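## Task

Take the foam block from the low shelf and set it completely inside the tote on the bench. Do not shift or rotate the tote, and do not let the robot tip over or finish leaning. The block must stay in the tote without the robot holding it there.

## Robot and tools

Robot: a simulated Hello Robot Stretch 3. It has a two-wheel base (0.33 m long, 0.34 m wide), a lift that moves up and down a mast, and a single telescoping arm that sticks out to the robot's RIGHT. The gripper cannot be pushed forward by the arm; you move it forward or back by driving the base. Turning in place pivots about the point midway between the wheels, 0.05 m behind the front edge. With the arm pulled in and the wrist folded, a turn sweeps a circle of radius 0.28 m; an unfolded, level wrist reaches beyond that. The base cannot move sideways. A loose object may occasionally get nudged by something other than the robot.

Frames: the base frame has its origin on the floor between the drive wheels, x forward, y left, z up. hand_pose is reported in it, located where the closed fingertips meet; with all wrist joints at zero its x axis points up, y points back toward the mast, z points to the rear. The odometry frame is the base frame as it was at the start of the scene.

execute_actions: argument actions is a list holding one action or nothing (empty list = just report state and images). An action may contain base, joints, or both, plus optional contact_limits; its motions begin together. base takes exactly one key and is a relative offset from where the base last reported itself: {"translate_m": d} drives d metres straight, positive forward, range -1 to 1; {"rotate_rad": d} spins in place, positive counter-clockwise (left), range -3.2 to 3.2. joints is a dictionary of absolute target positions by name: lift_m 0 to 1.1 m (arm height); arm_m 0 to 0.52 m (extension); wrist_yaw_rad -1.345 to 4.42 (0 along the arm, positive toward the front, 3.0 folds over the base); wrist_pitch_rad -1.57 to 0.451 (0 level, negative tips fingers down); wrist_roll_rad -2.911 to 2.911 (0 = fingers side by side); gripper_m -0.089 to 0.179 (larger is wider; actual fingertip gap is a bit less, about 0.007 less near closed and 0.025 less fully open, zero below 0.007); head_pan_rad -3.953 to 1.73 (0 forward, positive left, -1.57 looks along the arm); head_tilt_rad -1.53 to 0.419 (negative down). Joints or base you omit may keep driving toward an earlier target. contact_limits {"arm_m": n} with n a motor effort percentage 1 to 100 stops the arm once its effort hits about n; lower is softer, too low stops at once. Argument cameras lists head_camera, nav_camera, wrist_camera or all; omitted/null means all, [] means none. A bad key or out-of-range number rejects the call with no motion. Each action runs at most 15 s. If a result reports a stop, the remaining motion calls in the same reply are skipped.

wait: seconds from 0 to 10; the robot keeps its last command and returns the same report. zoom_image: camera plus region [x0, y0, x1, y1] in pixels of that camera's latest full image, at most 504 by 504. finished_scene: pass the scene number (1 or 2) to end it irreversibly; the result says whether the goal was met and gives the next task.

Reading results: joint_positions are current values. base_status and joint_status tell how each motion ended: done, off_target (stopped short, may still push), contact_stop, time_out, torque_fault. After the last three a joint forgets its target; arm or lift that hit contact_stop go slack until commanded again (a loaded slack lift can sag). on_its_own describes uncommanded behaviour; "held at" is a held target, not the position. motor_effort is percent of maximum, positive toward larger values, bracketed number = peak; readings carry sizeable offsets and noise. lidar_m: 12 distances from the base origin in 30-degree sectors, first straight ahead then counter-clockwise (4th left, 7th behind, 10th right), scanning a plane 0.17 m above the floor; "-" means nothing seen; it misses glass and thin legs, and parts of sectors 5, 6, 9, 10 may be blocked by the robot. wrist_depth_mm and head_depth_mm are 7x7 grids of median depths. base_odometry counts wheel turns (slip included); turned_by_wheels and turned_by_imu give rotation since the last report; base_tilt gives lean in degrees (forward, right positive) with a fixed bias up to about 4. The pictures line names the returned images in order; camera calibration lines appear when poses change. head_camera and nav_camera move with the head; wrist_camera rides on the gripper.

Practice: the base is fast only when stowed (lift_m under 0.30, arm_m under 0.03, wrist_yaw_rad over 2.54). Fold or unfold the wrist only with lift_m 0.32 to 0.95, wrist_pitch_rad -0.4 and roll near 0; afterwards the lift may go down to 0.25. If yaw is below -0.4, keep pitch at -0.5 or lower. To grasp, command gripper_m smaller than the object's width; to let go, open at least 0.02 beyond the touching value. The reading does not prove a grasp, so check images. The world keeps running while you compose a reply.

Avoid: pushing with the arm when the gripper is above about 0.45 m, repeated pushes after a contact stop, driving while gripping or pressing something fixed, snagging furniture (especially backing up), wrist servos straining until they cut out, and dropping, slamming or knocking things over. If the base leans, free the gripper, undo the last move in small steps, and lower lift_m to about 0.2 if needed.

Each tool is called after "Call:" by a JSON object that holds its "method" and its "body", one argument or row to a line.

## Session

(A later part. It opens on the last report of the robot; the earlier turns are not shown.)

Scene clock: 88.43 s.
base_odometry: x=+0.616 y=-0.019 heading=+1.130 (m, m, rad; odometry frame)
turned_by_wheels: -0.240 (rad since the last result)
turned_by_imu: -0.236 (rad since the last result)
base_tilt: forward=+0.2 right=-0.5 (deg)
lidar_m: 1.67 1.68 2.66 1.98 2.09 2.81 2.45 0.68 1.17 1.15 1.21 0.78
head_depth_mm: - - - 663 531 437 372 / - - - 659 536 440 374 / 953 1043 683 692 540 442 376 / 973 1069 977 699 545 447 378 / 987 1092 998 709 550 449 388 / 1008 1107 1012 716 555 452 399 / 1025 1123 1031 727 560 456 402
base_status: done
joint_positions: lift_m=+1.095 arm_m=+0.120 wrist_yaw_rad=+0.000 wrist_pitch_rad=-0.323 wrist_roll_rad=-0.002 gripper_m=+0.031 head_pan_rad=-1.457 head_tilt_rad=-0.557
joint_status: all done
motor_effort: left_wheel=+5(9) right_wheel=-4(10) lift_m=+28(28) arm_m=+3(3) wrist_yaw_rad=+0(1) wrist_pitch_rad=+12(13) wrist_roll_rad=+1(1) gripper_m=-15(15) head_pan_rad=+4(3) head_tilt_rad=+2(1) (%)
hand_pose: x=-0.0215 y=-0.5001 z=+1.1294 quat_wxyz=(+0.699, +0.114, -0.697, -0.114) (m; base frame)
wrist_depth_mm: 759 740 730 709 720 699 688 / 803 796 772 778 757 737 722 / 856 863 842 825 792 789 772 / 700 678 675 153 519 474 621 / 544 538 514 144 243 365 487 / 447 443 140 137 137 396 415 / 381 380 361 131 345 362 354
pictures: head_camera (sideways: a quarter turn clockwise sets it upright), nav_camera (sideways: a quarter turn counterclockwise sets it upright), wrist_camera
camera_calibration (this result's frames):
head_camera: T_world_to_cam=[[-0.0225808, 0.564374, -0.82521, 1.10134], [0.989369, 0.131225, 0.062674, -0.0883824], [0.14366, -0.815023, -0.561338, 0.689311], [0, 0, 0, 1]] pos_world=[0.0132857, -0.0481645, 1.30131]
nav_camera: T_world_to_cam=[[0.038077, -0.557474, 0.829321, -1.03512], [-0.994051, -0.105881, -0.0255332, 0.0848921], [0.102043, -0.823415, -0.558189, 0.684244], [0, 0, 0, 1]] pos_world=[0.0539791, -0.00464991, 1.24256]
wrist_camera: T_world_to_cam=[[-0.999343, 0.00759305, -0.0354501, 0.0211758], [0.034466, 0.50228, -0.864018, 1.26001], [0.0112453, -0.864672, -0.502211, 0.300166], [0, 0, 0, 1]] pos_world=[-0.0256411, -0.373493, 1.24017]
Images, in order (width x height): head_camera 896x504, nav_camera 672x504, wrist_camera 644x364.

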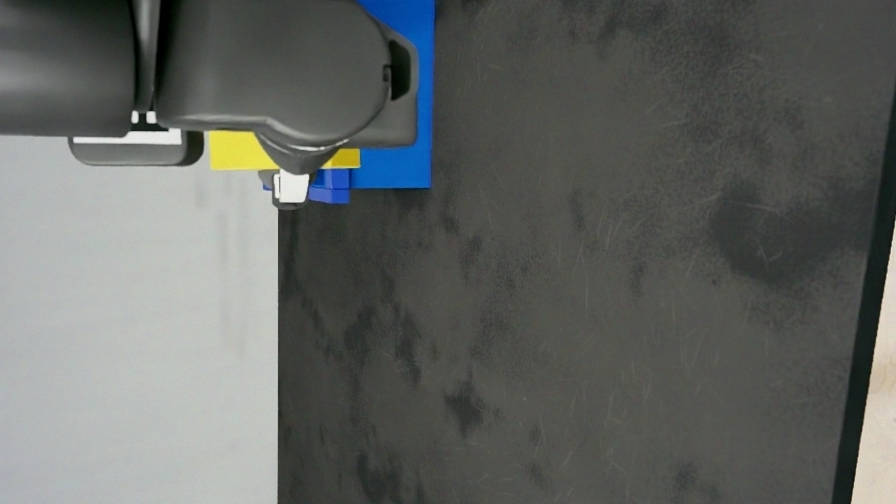

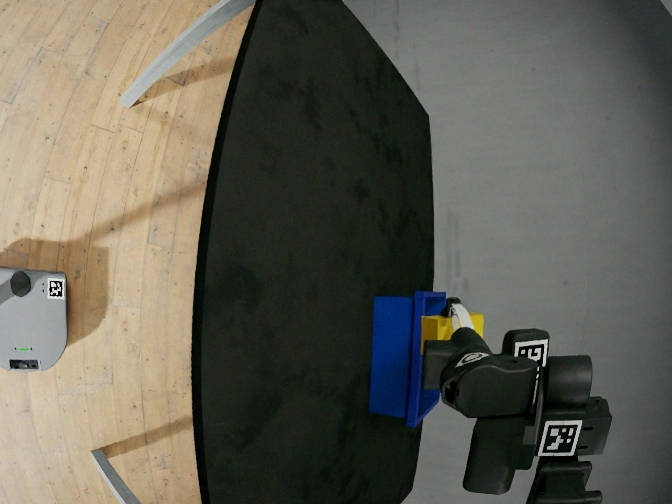

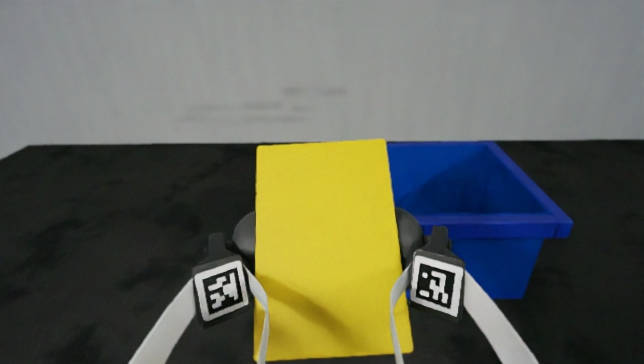

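Call:
{"method": "execute_actions", "body": {
  "actions": [
    {"base":{"translate_m":-0.105},"joints":{"arm_m":0.38}}
  ],
  "cameras": []
}}

Call:
{"method": "execute_actions", "body": {
  "actions": [
    {"joints":{"arm_m":0.425,"wrist_pitch_rad":-0.6}}
  ]
}}

Scene clock: 95.47 s.
base_odometry: x=+0.571 y=-0.114 heading=+1.130 (m, m, rad; odometry frame)
turned_by_wheels: +0.000 (rad since the last result)
turned_by_imu: +0.001 (rad since the last result)
base_tilt: forward=+0.2 right=-0.5 (deg)
lidar_m: 1.77 2.04 2.67 1.97 2.10 2.39 2.34 0.58 1.16 1.14 1.20 0.88
head_depth_mm: - 1022 720 672 530 436 371 / - 1058 784 682 535 440 374 / 954 1040 797 690 540 443 375 / 970 1060 769 697 543 446 378 / 978 1078 996 707 549 450 381 / 998 1104 1012 717 554 453 393 / 1018 1122 1031 725 559 456 395
base_status: done
joint_positions: lift_m=+1.095 arm_m=+0.380 wrist_yaw_rad=+0.000 wrist_pitch_rad=-0.322 wrist_roll_rad=-0.002 gripper_m=+0.031 head_pan_rad=-1.457 head_tilt_rad=-0.557
joint_status: all done
motor_effort: left_wheel=+4(5) right_wheel=-4(10) lift_m=+28(28) arm_m=+3(6) wrist_yaw_rad=+0(0) wrist_pitch_rad=+12(13) wrist_roll_rad=+1(1) gripper_m=-16(15) head_pan_rad=+3(3) head_tilt_rad=+2(2) (%)
hand_pose: x=-0.0215 y=-0.7601 z=+1.1295 quat_wxyz=(+0.699, +0.114, -0.697, -0.114) (m; base frame)
wrist_depth_mm: 491 487 480 470 464 456 447 / 527 526 517 507 497 486 477 / 576 563 560 535 532 526 522 / 622 610 605 153 563 571 554 / 544 539 503 145 319 503 503 / 454 415 139 138 137 410 410 / 378 253 312 132 296 285 354
pictures: none
No camera images: the call's "cameras" was empty. Leave "cameras" out to get every camera's image.

Scene clock: 96.90 s.
base_odometry: x=+0.571 y=-0.114 heading=+1.130 (m, m, rad; odometry frame)
turned_by_wheels: +0.000 (rad since the last result)
turned_by_imu: +0.000 (rad since the last result)
base_tilt: forward=+0.2 right=-0.4 (deg)
lidar_m: 1.77 2.05 2.67 1.97 2.09 2.38 2.33 0.58 1.16 1.14 1.20 0.88
head_depth_mm: - 1017 720 672 529 437 372 / - - 675 680 533 439 374 / 953 1032 688 689 540 443 375 / 968 1063 767 700 543 445 378 / 986 1081 1001 711 549 449 381 / 1002 1095 1017 715 556 452 391 / 1018 1122 1029 724 559 456 396
base_status: not commanded
joint_positions: lift_m=+1.095 arm_m=+0.425 wrist_yaw_rad=+0.000 wrist_pitch_rad=-0.614 wrist_roll_rad=-0.002 gripper_m=+0.031 head_pan_rad=-1.457 head_tilt_rad=-0.557
joint_status: all done
motor_effort: left_wheel=+4(4) right_wheel=-4(5) lift_m=+28(28) arm_m=+3(5) wrist_yaw_rad=+0(1) wrist_pitch_rad=+8(9) wrist_roll_rad=+1(1) gripper_m=-15(15) head_pan_rad=+3(3) head_tilt_rad=+2(2) (%)
hand_pose: x=-0.0216 y=-0.7652 z=+1.0662 quat_wxyz=(+0.675, +0.214, -0.673, -0.214) (m; base frame)
wrist_depth_mm: 481 477 467 460 453 448 446 / 546 542 531 516 510 497 493 / 501 488 484 473 467 466 450 / 425 248 244 153 236 374 394 / 360 253 252 144 196 236 345 / 203 266 140 137 137 219 300 / 194 248 280 131 269 237 180
pictures: head_camera (sideways: a quarter turn clockwise sets it upright), nav_camera (sideways: a quarter turn counterclockwise sets it upright), wrist_camera
camera_calibration (this result's frames):
head_camera: T_world_to_cam=[[-0.0225955, 0.564373, -0.825211, 1.10134], [0.989366, 0.131251, 0.062674, -0.0883824], [0.143681, -0.815019, -0.561337, 0.68931], [0, 0, 0, 1]] pos_world=[0.0132869, -0.0481644, 1.30131]
nav_camera: T_world_to_cam=[[0.0380915, -0.557473, 0.829321, -1.03512], [-0.994048, -0.105906, -0.0255332, 0.0848921], [0.102064, -0.823412, -0.558189, 0.684244], [0, 0, 0, 1]] pos_world=[0.0539792, -0.00464869, 1.24256]
wrist_camera: T_world_to_cam=[[-0.999339, 0.0176959, -0.0317423, 0.0246734], [0.0346181, 0.729328, -0.683288, 1.31961], [0.0110592, -0.683936, -0.729459, 0.419728], [0, 0, 0, 1]] pos_world=[-0.0256672, -0.675801, 1.20863]
Images, in order (width x height): head_camera 896x504, nav_camera 672x504, wrist_camera 644x364.

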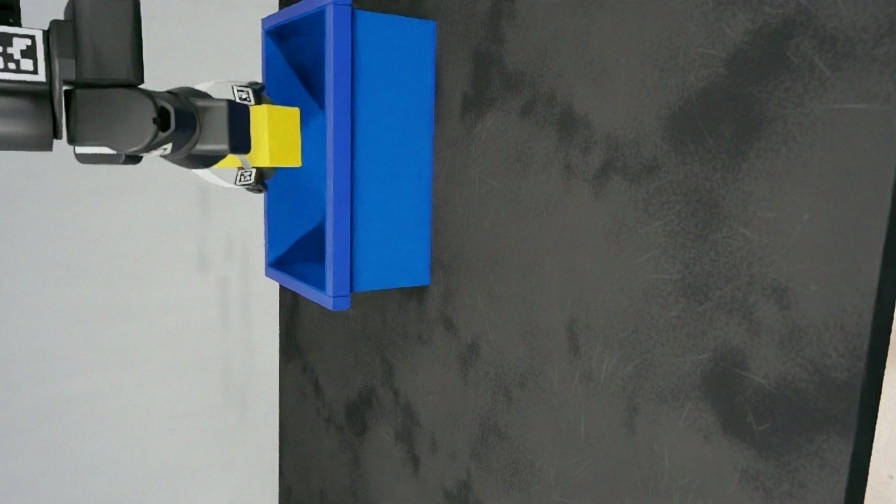

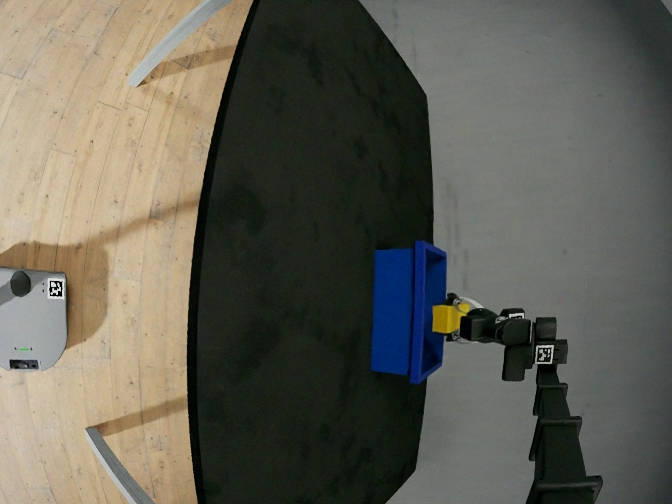

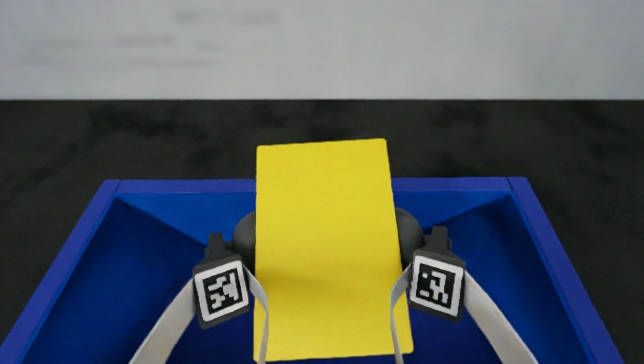

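Call:
{"method": "execute_actions", "body": {
  "actions": [
    {"joints":{"arm_m":0.455,"wrist_pitch_rad":-0.8}}
  ],
  "cameras": []
}}

Call:
{"method": "execute_actions", "body": {
  "actions": [
    {"joints":{"arm_m":0.495,"wrist_pitch_rad":-1.0}}
  ],
  "cameras": ["head_camera","wrist_camera"]
}}

Scene clock: 100.17 s.
base_odometry: x=+0.571 y=-0.114 heading=+1.130 (m, m, rad; odometry frame)
turned_by_wheels: +0.000 (rad since the last result)
turned_by_imu: +0.000 (rad since the last result)
base_tilt: forward=+0.2 right=-0.4 (deg)
lidar_m: 1.77 2.05 2.67 1.97 2.09 2.38 2.34 0.58 1.16 1.14 1.20 0.88
head_depth_mm: - 1013 724 673 530 437 372 / - 1026 688 680 536 439 373 / 958 1052 690 690 541 443 376 / 972 1063 768 698 544 445 378 / 985 1079 992 710 550 449 381 / 995 1107 1011 717 554 453 391 / 1020 1125 1030 725 559 456 396
base_status: not commanded
joint_positions: lift_m=+1.095 arm_m=+0.455 wrist_yaw_rad=+0.000 wrist_pitch_rad=-0.811 wrist_roll_rad=-0.002 gripper_m=+0.031 head_pan_rad=-1.457 head_tilt_rad=-0.557
joint_status: all done
motor_effort: left_wheel=+4(4) right_wheel=-5(4) lift_m=+28(28) arm_m=+3(5) wrist_yaw_rad=+1(1) wrist_pitch_rad=+6(7) wrist_roll_rad=+1(1) gripper_m=-15(15) head_pan_rad=+3(3) head_tilt_rad=+2(1) (%)
hand_pose: x=-0.0216 y=-0.7588 z=+1.0312 quat_wxyz=(+0.651, +0.279, -0.649, -0.279) (m; base frame)
wrist_depth_mm: 476 467 461 457 454 444 440 / 419 412 402 403 399 392 389 / 366 212 209 206 205 205 347 / 201 237 237 153 233 223 307 / 196 267 291 145 216 234 170 / 195 267 140 137 136 217 160 / 195 247 250 132 241 234 152
pictures: none
No camera images: the call's "cameras" was empty. Leave "cameras" out to get every camera's image.

Scene clock: 101.53 s.
base_odometry: x=+0.571 y=-0.114 heading=+1.130 (m, m, rad; odometry frame)
turned_by_wheels: +0.000 (rad since the last result)
turned_by_imu: +0.000 (rad since the last result)
base_tilt: forward=+0.2 right=-0.5 (deg)
lidar_m: 1.77 2.04 2.68 1.97 2.09 2.39 2.33 0.58 1.17 1.14 1.20 0.88
head_depth_mm: 909 1008 720 670 529 437 372 / - 1015 699 682 535 440 374 / 959 1039 704 687 539 443 376 / 971 1063 765 695 546 445 377 / 984 1084 994 705 550 448 380 / 999 1105 1009 716 553 453 391 / 1017 1122 1031 724 558 457 395
base_status: not commanded
joint_positions: lift_m=+1.095 arm_m=+0.495 wrist_yaw_rad=+0.000 wrist_pitch_rad=-1.007 wrist_roll_rad=-0.002 gripper_m=+0.031 head_pan_rad=-1.457 head_tilt_rad=-0.557
joint_status: all done
motor_effort: left_wheel=+5(4) right_wheel=-5(4) lift_m=+27(28) arm_m=+3(3) wrist_yaw_rad=+1(1) wrist_pitch_rad=+4(6) wrist_roll_rad=+1(1) gripper_m=-14(14) head_pan_rad=+3(4) head_tilt_rad=+2(3) (%)
hand_pose: x=-0.0216 y=-0.7563 z=+1.0041 quat_wxyz=(+0.620, +0.342, -0.618, -0.341) (m; base frame)
wrist_depth_mm: 342 337 338 334 330 327 325 / 172 171 169 169 167 166 168 / 192 206 204 192 202 201 160 / 197 253 265 153 262 232 152 / 197 255 257 145 200 234 152 / 196 245 139 137 136 215 151 / 197 235 231 132 226 225 151
pictures: head_camera (sideways: a quarter turn clockwise sets it upright), wrist_camera
camera_calibration (this result's frames):
head_camera: T_world_to_cam=[[-0.0225955, 0.564373, -0.825211, 1.10134], [0.989366, 0.131251, 0.062674, -0.0883824], [0.143681, -0.815019, -0.561337, 0.68931], [0, 0, 0, 1]] pos_world=[0.0132869, -0.0481644, 1.30131]
wrist_camera: T_world_to_cam=[[-0.999332, 0.0288075, -0.0224982, 0.0216169], [0.0348894, 0.935295, -0.352145, 1.09393], [0.010898, -0.352695, -0.935675, 0.838128], [0, 0, 0, 1]] pos_world=[-0.0256982, -0.72817, 1.16993]
Images, in order (width x height): head_camera 896x504, wrist_camera 644x364.

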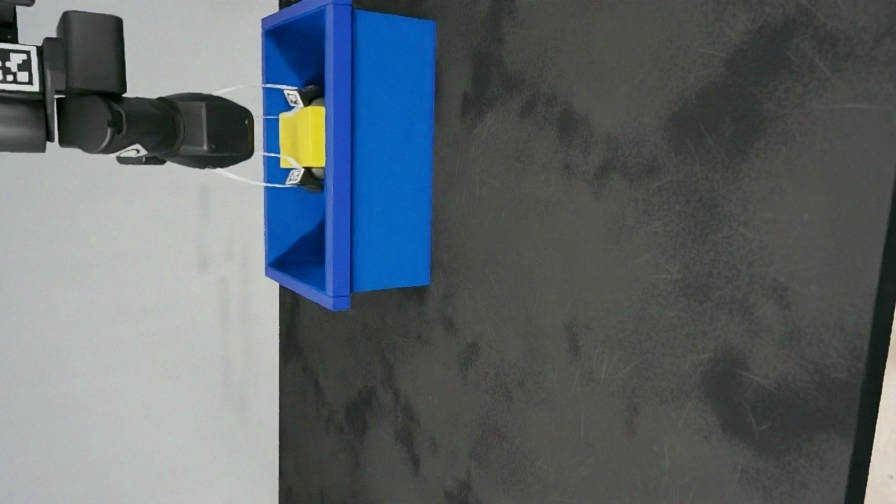

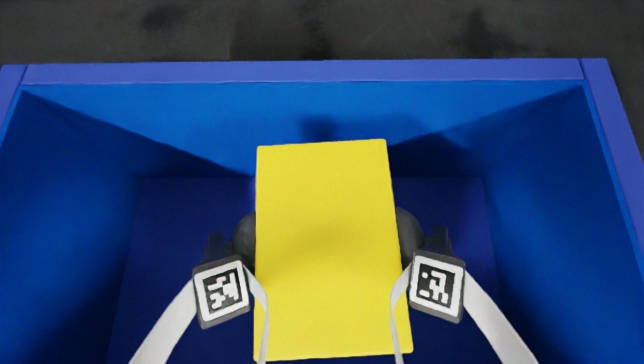

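Gap ≈ 0.063 m.

Call:
{"method": "execute_actions", "body": {
  "actions": [
    {"joints":{"lift_m":1.04}}
  ],
  "cameras": ["head_camera"]
}}

Call:
{"method": "execute_actions", "body": {
  "actions": [
    {"joints":{"gripper_m":0.11}}
  ],
  "cameras": ["wrist_camera"]
}}

Call:
{"method": "execute_actions", "body": {
  "actions": [
    {"joints":{"lift_m":1.098}}
  ],
  "cameras": []
}}

Call:
{"method": "execute_actions", "body": {
  "actions": [
    {"joints":{"arm_m":0.45,"wrist_pitch_rad":-0.8}}
  ],
  "cameras": []
}}

Call:
{"method": "execute_actions", "body": {
  "actions": [
    {"joints":{"arm_m":0.4,"wrist_pitch_rad":-0.5}}
  ]
}}

Scene clock: 106.83 s.
base_odometry: x=+0.571 y=-0.114 heading=+1.130 (m, m, rad; odometry frame)
turned_by_wheels: +0.000 (rad since the last result)
turned_by_imu: +0.000 (rad since the last result)
base_tilt: forward=+0.2 right=-0.5 (deg)
lidar_m: 1.77 2.04 2.67 1.97 2.09 2.38 2.33 0.58 1.17 1.14 1.21 0.88
head_depth_mm: 902 1031 721 670 531 436 372 / 916 - 671 681 536 439 373 / 952 1035 684 690 540 442 376 / 971 1064 769 700 545 446 379 / 985 1076 994 710 548 449 380 / 997 1103 1011 718 554 453 392 / 1013 1123 1027 725 558 456 395
base_status: not commanded
joint_positions: lift_m=+1.040 arm_m=+0.495 wrist_yaw_rad=+0.000 wrist_pitch_rad=-1.008 wrist_roll_rad=-0.002 gripper_m=+0.031 head_pan_rad=-1.457 head_tilt_rad=-0.557
joint_status: all done
motor_effort: left_wheel=+5(4) right_wheel=-4(4) lift_m=+21(24) arm_m=+3(2) wrist_yaw_rad=+0(1) wrist_pitch_rad=+4(4) wrist_roll_rad=+1(1) gripper_m=-15(14) head_pan_rad=+3(3) head_tilt_rad=+3(2) (%)
hand_pose: x=-0.0216 y=-0.7561 z=+0.9493 quat_wxyz=(+0.620, +0.342, -0.618, -0.341) (m; base frame)
wrist_depth_mm: 131 130 130 130 129 129 128 / 160 159 159 159 158 157 144 / 191 205 204 193 203 201 151 / 196 216 215 153 210 209 152 / 197 206 202 145 173 199 152 / 191 195 139 138 137 188 151 / 183 184 182 132 178 181 151
pictures: head_camera (sideways: a quarter turn clockwise sets it upright)
camera_calibration (this result's frames):
head_camera: T_world_to_cam=[[-0.0225954, 0.564373, -0.825211, 1.10134], [0.989366, 0.131251, 0.062674, -0.0883824], [0.143681, -0.815019, -0.561337, 0.68931], [0, 0, 0, 1]] pos_world=[0.0132869, -0.0481644, 1.30131]
Images, in order (width x height): head_camera 896x504.

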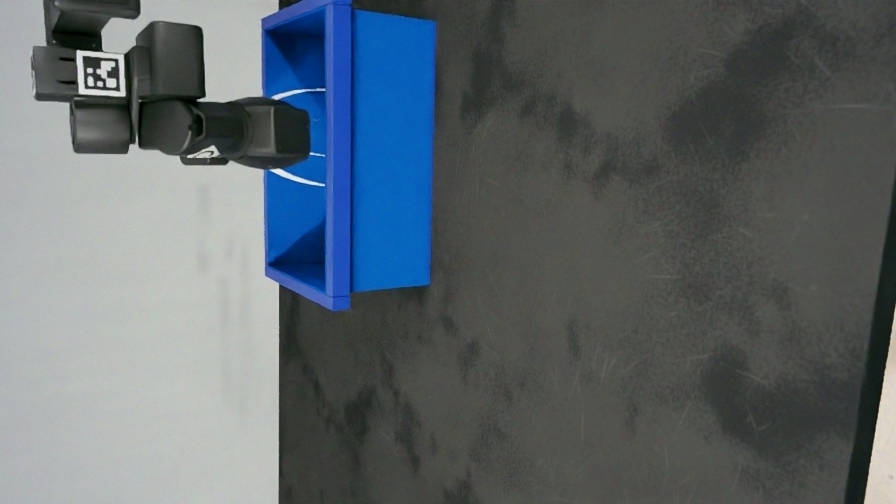

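Scene clock: 108.13 s.
base_odometry: x=+0.571 y=-0.114 heading=+1.130 (m, m, rad; odometry frame)
turned_by_wheels: +0.000 (rad since the last result)
turned_by_imu: +0.000 (rad since the last result)
base_tilt: forward=+0.2 right=-0.4 (deg)
lidar_m: 1.78 2.05 2.67 1.97 2.09 2.38 2.33 0.58 1.16 1.14 1.20 0.88
head_depth_mm: 901 1036 722 672 531 436 371 / 915 - 670 679 534 440 374 / 945 1036 686 689 539 443 375 / 963 1066 770 698 544 446 378 / 983 1082 996 711 551 449 381 / 1000 1104 1015 716 555 452 391 / 1015 1123 1030 726 561 456 395
base_status: not commanded
joint_positions: lift_m=+1.040 arm_m=+0.495 wrist_yaw_rad=+0.000 wrist_pitch_rad=-1.008 wrist_roll_rad=-0.002 gripper_m=+0.110 head_pan_rad=-1.457 head_tilt_rad=-0.557
joint_status: all done
motor_effort: left_wheel=+4(4) right_wheel=-4(5) lift_m=+22(21) arm_m=+3(2) wrist_yaw_rad=+1(1) wrist_pitch_rad=+4(4) wrist_roll_rad=+1(1) gripper_m=+0(79) head_pan_rad=+4(3) head_tilt_rad=+2(2) (%)
hand_pose: x=-0.0216 y=-0.7561 z=+0.9493 quat_wxyz=(+0.620, +0.342, -0.618, -0.341) (m; base frame)
wrist_depth_mm: 131 131 130 130 129 129 128 / 160 159 159 159 158 157 144 / 192 205 205 204 202 201 151 / 197 216 215 166 210 208 152 / 197 206 204 156 197 199 151 / 191 196 191 149 186 - 151 / 184 183 183 142 178 179 144
pictures: wrist_camera
camera_calibration (this result's frames):
wrist_camera: T_world_to_cam=[[-0.999332, 0.0288312, -0.0224702, 0.0203686], [0.0348912, 0.935637, -0.351235, 1.07382], [0.0108974, -0.351785, -0.936018, 0.787932], [0, 0, 0, 1]] pos_world=[-0.0256984, -0.728112, 1.11514]
Images, in order (width x height): wrist_camera 644x364.

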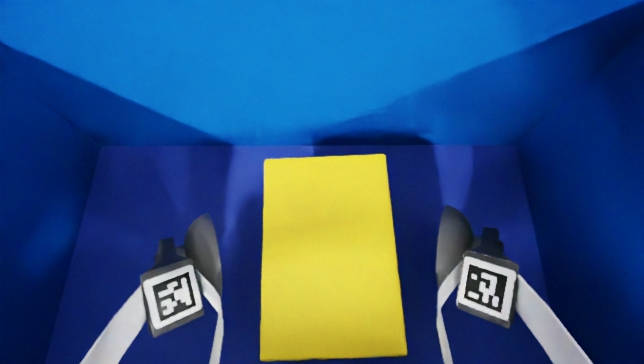

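Scene clock: 109.50 s.
base_odometry: x=+0.571 y=-0.114 heading=+1.130 (m, m, rad; odometry frame)
turned_by_wheels: +0.000 (rad since the last result)
turned_by_imu: +0.000 (rad since the last result)
base_tilt: forward=+0.2 right=-0.4 (deg)
lidar_m: 1.77 2.05 2.68 1.98 2.09 2.39 2.34 0.58 1.17 1.14 1.20 0.88
head_depth_mm: 916 1011 711 668 531 436 371 / - 1027 778 681 535 440 373 / 957 1045 738 690 542 442 376 / 970 1065 769 698 544 446 378 / 985 1079 998 709 550 449 380 / 1004 1103 1016 717 554 453 393 / 1017 1124 1028 723 559 456 395
base_status: not commanded
joint_positions: lift_m=+1.098 arm_m=+0.495 wrist_yaw_rad=+0.000 wrist_pitch_rad=-1.008 wrist_roll_rad=-0.002 gripper_m=+0.110 head_pan_rad=-1.457 head_tilt_rad=-0.557
joint_status: all done
motor_effort: left_wheel=+4(4) right_wheel=-5(5) lift_m=+28(31) arm_m=+2(2) wrist_yaw_rad=+0(1) wrist_pitch_rad=+4(5) wrist_roll_rad=+1(1) gripper_m=-1(0) head_pan_rad=+3(3) head_tilt_rad=+1(3) (%)
hand_pose: x=-0.0216 y=-0.7561 z=+1.0070 quat_wxyz=(+0.620, +0.342, -0.618, -0.341) (m; base frame)
wrist_depth_mm: 346 344 341 338 331 330 330 / 175 174 173 172 170 168 301 / 192 206 204 204 204 202 160 / 196 253 272 264 267 232 152 / 196 259 263 216 259 216 151 / 196 238 248 205 243 - 151 / 192 235 237 198 233 228 144
pictures: none
No camera images: the call's "cameras" was empty. Leave "cameras" out to get every camera's image.

Scene clock: 110.93 s.
base_odometry: x=+0.571 y=-0.114 heading=+1.130 (m, m, rad; odometry frame)
turned_by_wheels: +0.000 (rad since the last result)
turned_by_imu: +0.000 (rad since the last result)
base_tilt: forward=+0.2 right=-0.4 (deg)
lidar_m: 1.77 2.04 2.67 1.97 2.10 2.39 2.33 0.58 1.16 1.14 1.20 0.88
head_depth_mm: - 1013 711 670 531 437 372 / - 1026 784 680 534 440 374 / 953 1044 794 689 539 443 375 / 973 1062 767 697 546 446 377 / 985 1081 995 705 549 450 381 / 1000 1103 1015 716 555 452 392 / 1014 1116 1022 726 560 456 395
base_status: not commanded
joint_positions: lift_m=+1.098 arm_m=+0.450 wrist_yaw_rad=+0.000 wrist_pitch_rad=-0.814 wrist_roll_rad=-0.002 gripper_m=+0.110 head_pan_rad=-1.457 head_tilt_rad=-0.557
joint_status: all done
motor_effort: left_wheel=+5(4) right_wheel=-4(5) lift_m=+27(27) arm_m=-2(3) wrist_yaw_rad=+0(0) wrist_pitch_rad=+8(7) wrist_roll_rad=+1(1) gripper_m=-1(1) head_pan_rad=+3(3) head_tilt_rad=+2(2) (%)
hand_pose: x=-0.0216 y=-0.7536 z=+1.0337 quat_wxyz=(+0.650, +0.280, -0.648, -0.280) (m; base frame)
wrist_depth_mm: 475 470 465 461 456 443 439 / 422 415 412 404 397 397 390 / 370 218 216 215 213 207 352 / 201 247 258 256 254 232 313 / 197 268 301 249 291 218 178 / 196 237 275 229 269 - 160 / 191 252 253 212 249 244 145
pictures: none
No camera images: the call's "cameras" was empty. Leave "cameras" out to get every camera's image.

Scene clock: 112.40 s.
base_odometry: x=+0.571 y=-0.114 heading=+1.130 (m, m, rad; odometry frame)
turned_by_wheels: +0.000 (rad since the last result)
turned_by_imu: +0.000 (rad since the last result)
base_tilt: forward=+0.2 right=-0.4 (deg)
lidar_m: 1.77 2.04 2.68 1.97 2.09 2.38 2.34 0.58 1.17 1.14 1.21 0.88
head_depth_mm: - 1016 722 671 531 435 372 / - - 784 680 536 440 374 / 953 1034 796 690 540 443 376 / 965 1062 768 701 545 446 378 / 981 1083 999 708 550 450 380 / 999 1104 1013 716 555 452 391 / 1019 1115 1035 725 560 456 395
base_status: not commanded
joint_positions: lift_m=+1.098 arm_m=+0.400 wrist_yaw_rad=+0.000 wrist_pitch_rad=-0.518 wrist_roll_rad=-0.002 gripper_m=+0.110 head_pan_rad=-1.457 head_tilt_rad=-0.557
joint_status: all done
motor_effort: left_wheel=+4(4) right_wheel=-5(5) lift_m=+28(28) arm_m=-2(2) wrist_yaw_rad=+0(0) wrist_pitch_rad=+10(10) wrist_roll_rad=+1(1) gripper_m=+0(0) head_pan_rad=+3(3) head_tilt_rad=+2(1) (%)
hand_pose: x=-0.0215 y=-0.7559 z=+1.0887 quat_wxyz=(+0.684, +0.182, -0.682, -0.181) (m; base frame)
wrist_depth_mm: 484 477 477 467 459 451 446 / 538 531 521 522 506 498 492 / 585 569 564 556 546 531 520 / 493 480 479 477 467 456 456 / 419 268 270 271 269 255 390 / 360 234 323 307 317 - 339 / 204 282 311 264 304 256 299
pictures: head_camera (sideways: a quarter turn clockwise sets it upright), nav_camera (sideways: a quarter turn counterclockwise sets it upright), wrist_camera
camera_calibration (this result's frames):
head_camera: T_world_to_cam=[[-0.0225966, 0.564373, -0.825211, 1.10134], [0.989366, 0.131253, 0.062674, -0.0883824], [0.143683, -0.815019, -0.561337, 0.68931], [0, 0, 0, 1]] pos_world=[0.013287, -0.0481643, 1.30131]
nav_camera: T_world_to_cam=[[0.0380926, -0.557473, 0.829321, -1.03512], [-0.994048, -0.105908, -0.0255332, 0.0848921], [0.102066, -0.823412, -0.558189, 0.684244], [0, 0, 0, 1]] pos_world=[0.0539792, -0.0046486, 1.24256]
wrist_camera: T_world_to_cam=[[-0.999341, 0.0145032, -0.0332845, 0.0245016], [0.0345648, 0.660615, -0.749929, 1.34874], [0.0111119, -0.750585, -0.660681, 0.317281], [0, 0, 0, 1]] pos_world=[-0.0256592, -0.65321, 1.2219]
Images, in order (width x height): head_camera 896x504, nav_camera 672x504, wrist_camera 644x364.

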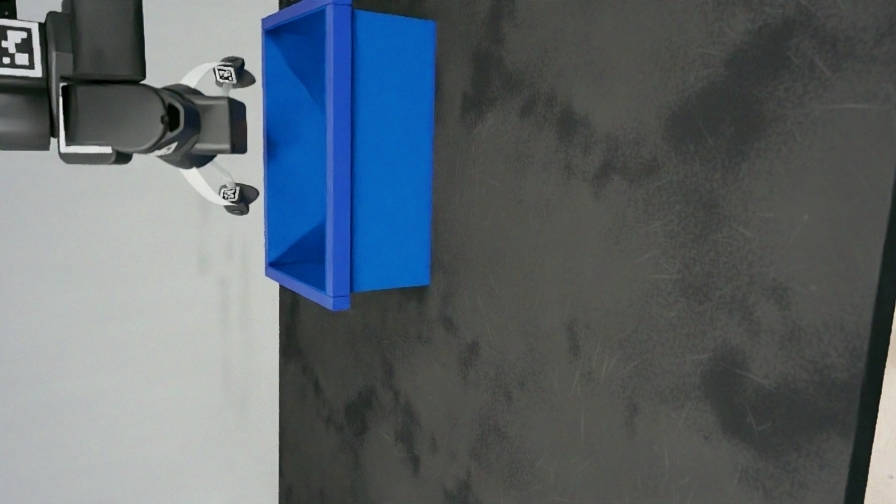

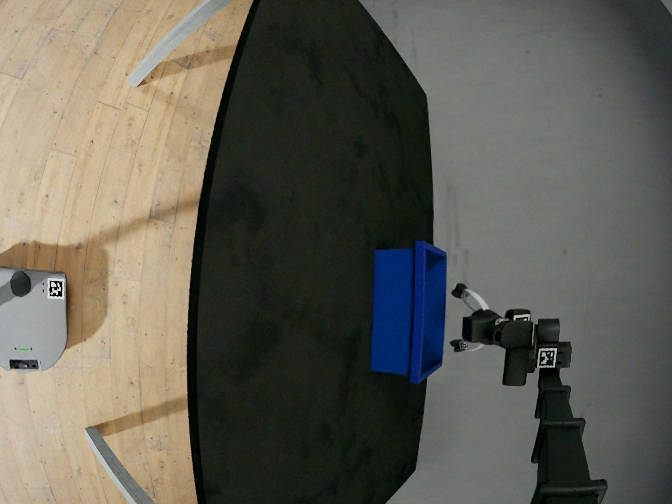

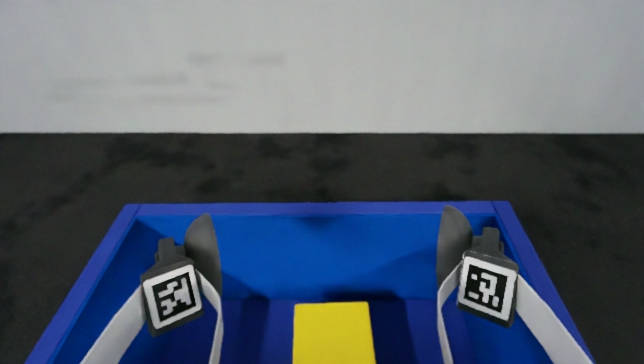

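Call:
{"method": "finished_scene", "body": {
  "scene": 2
}}

The scene is finished: the task was done.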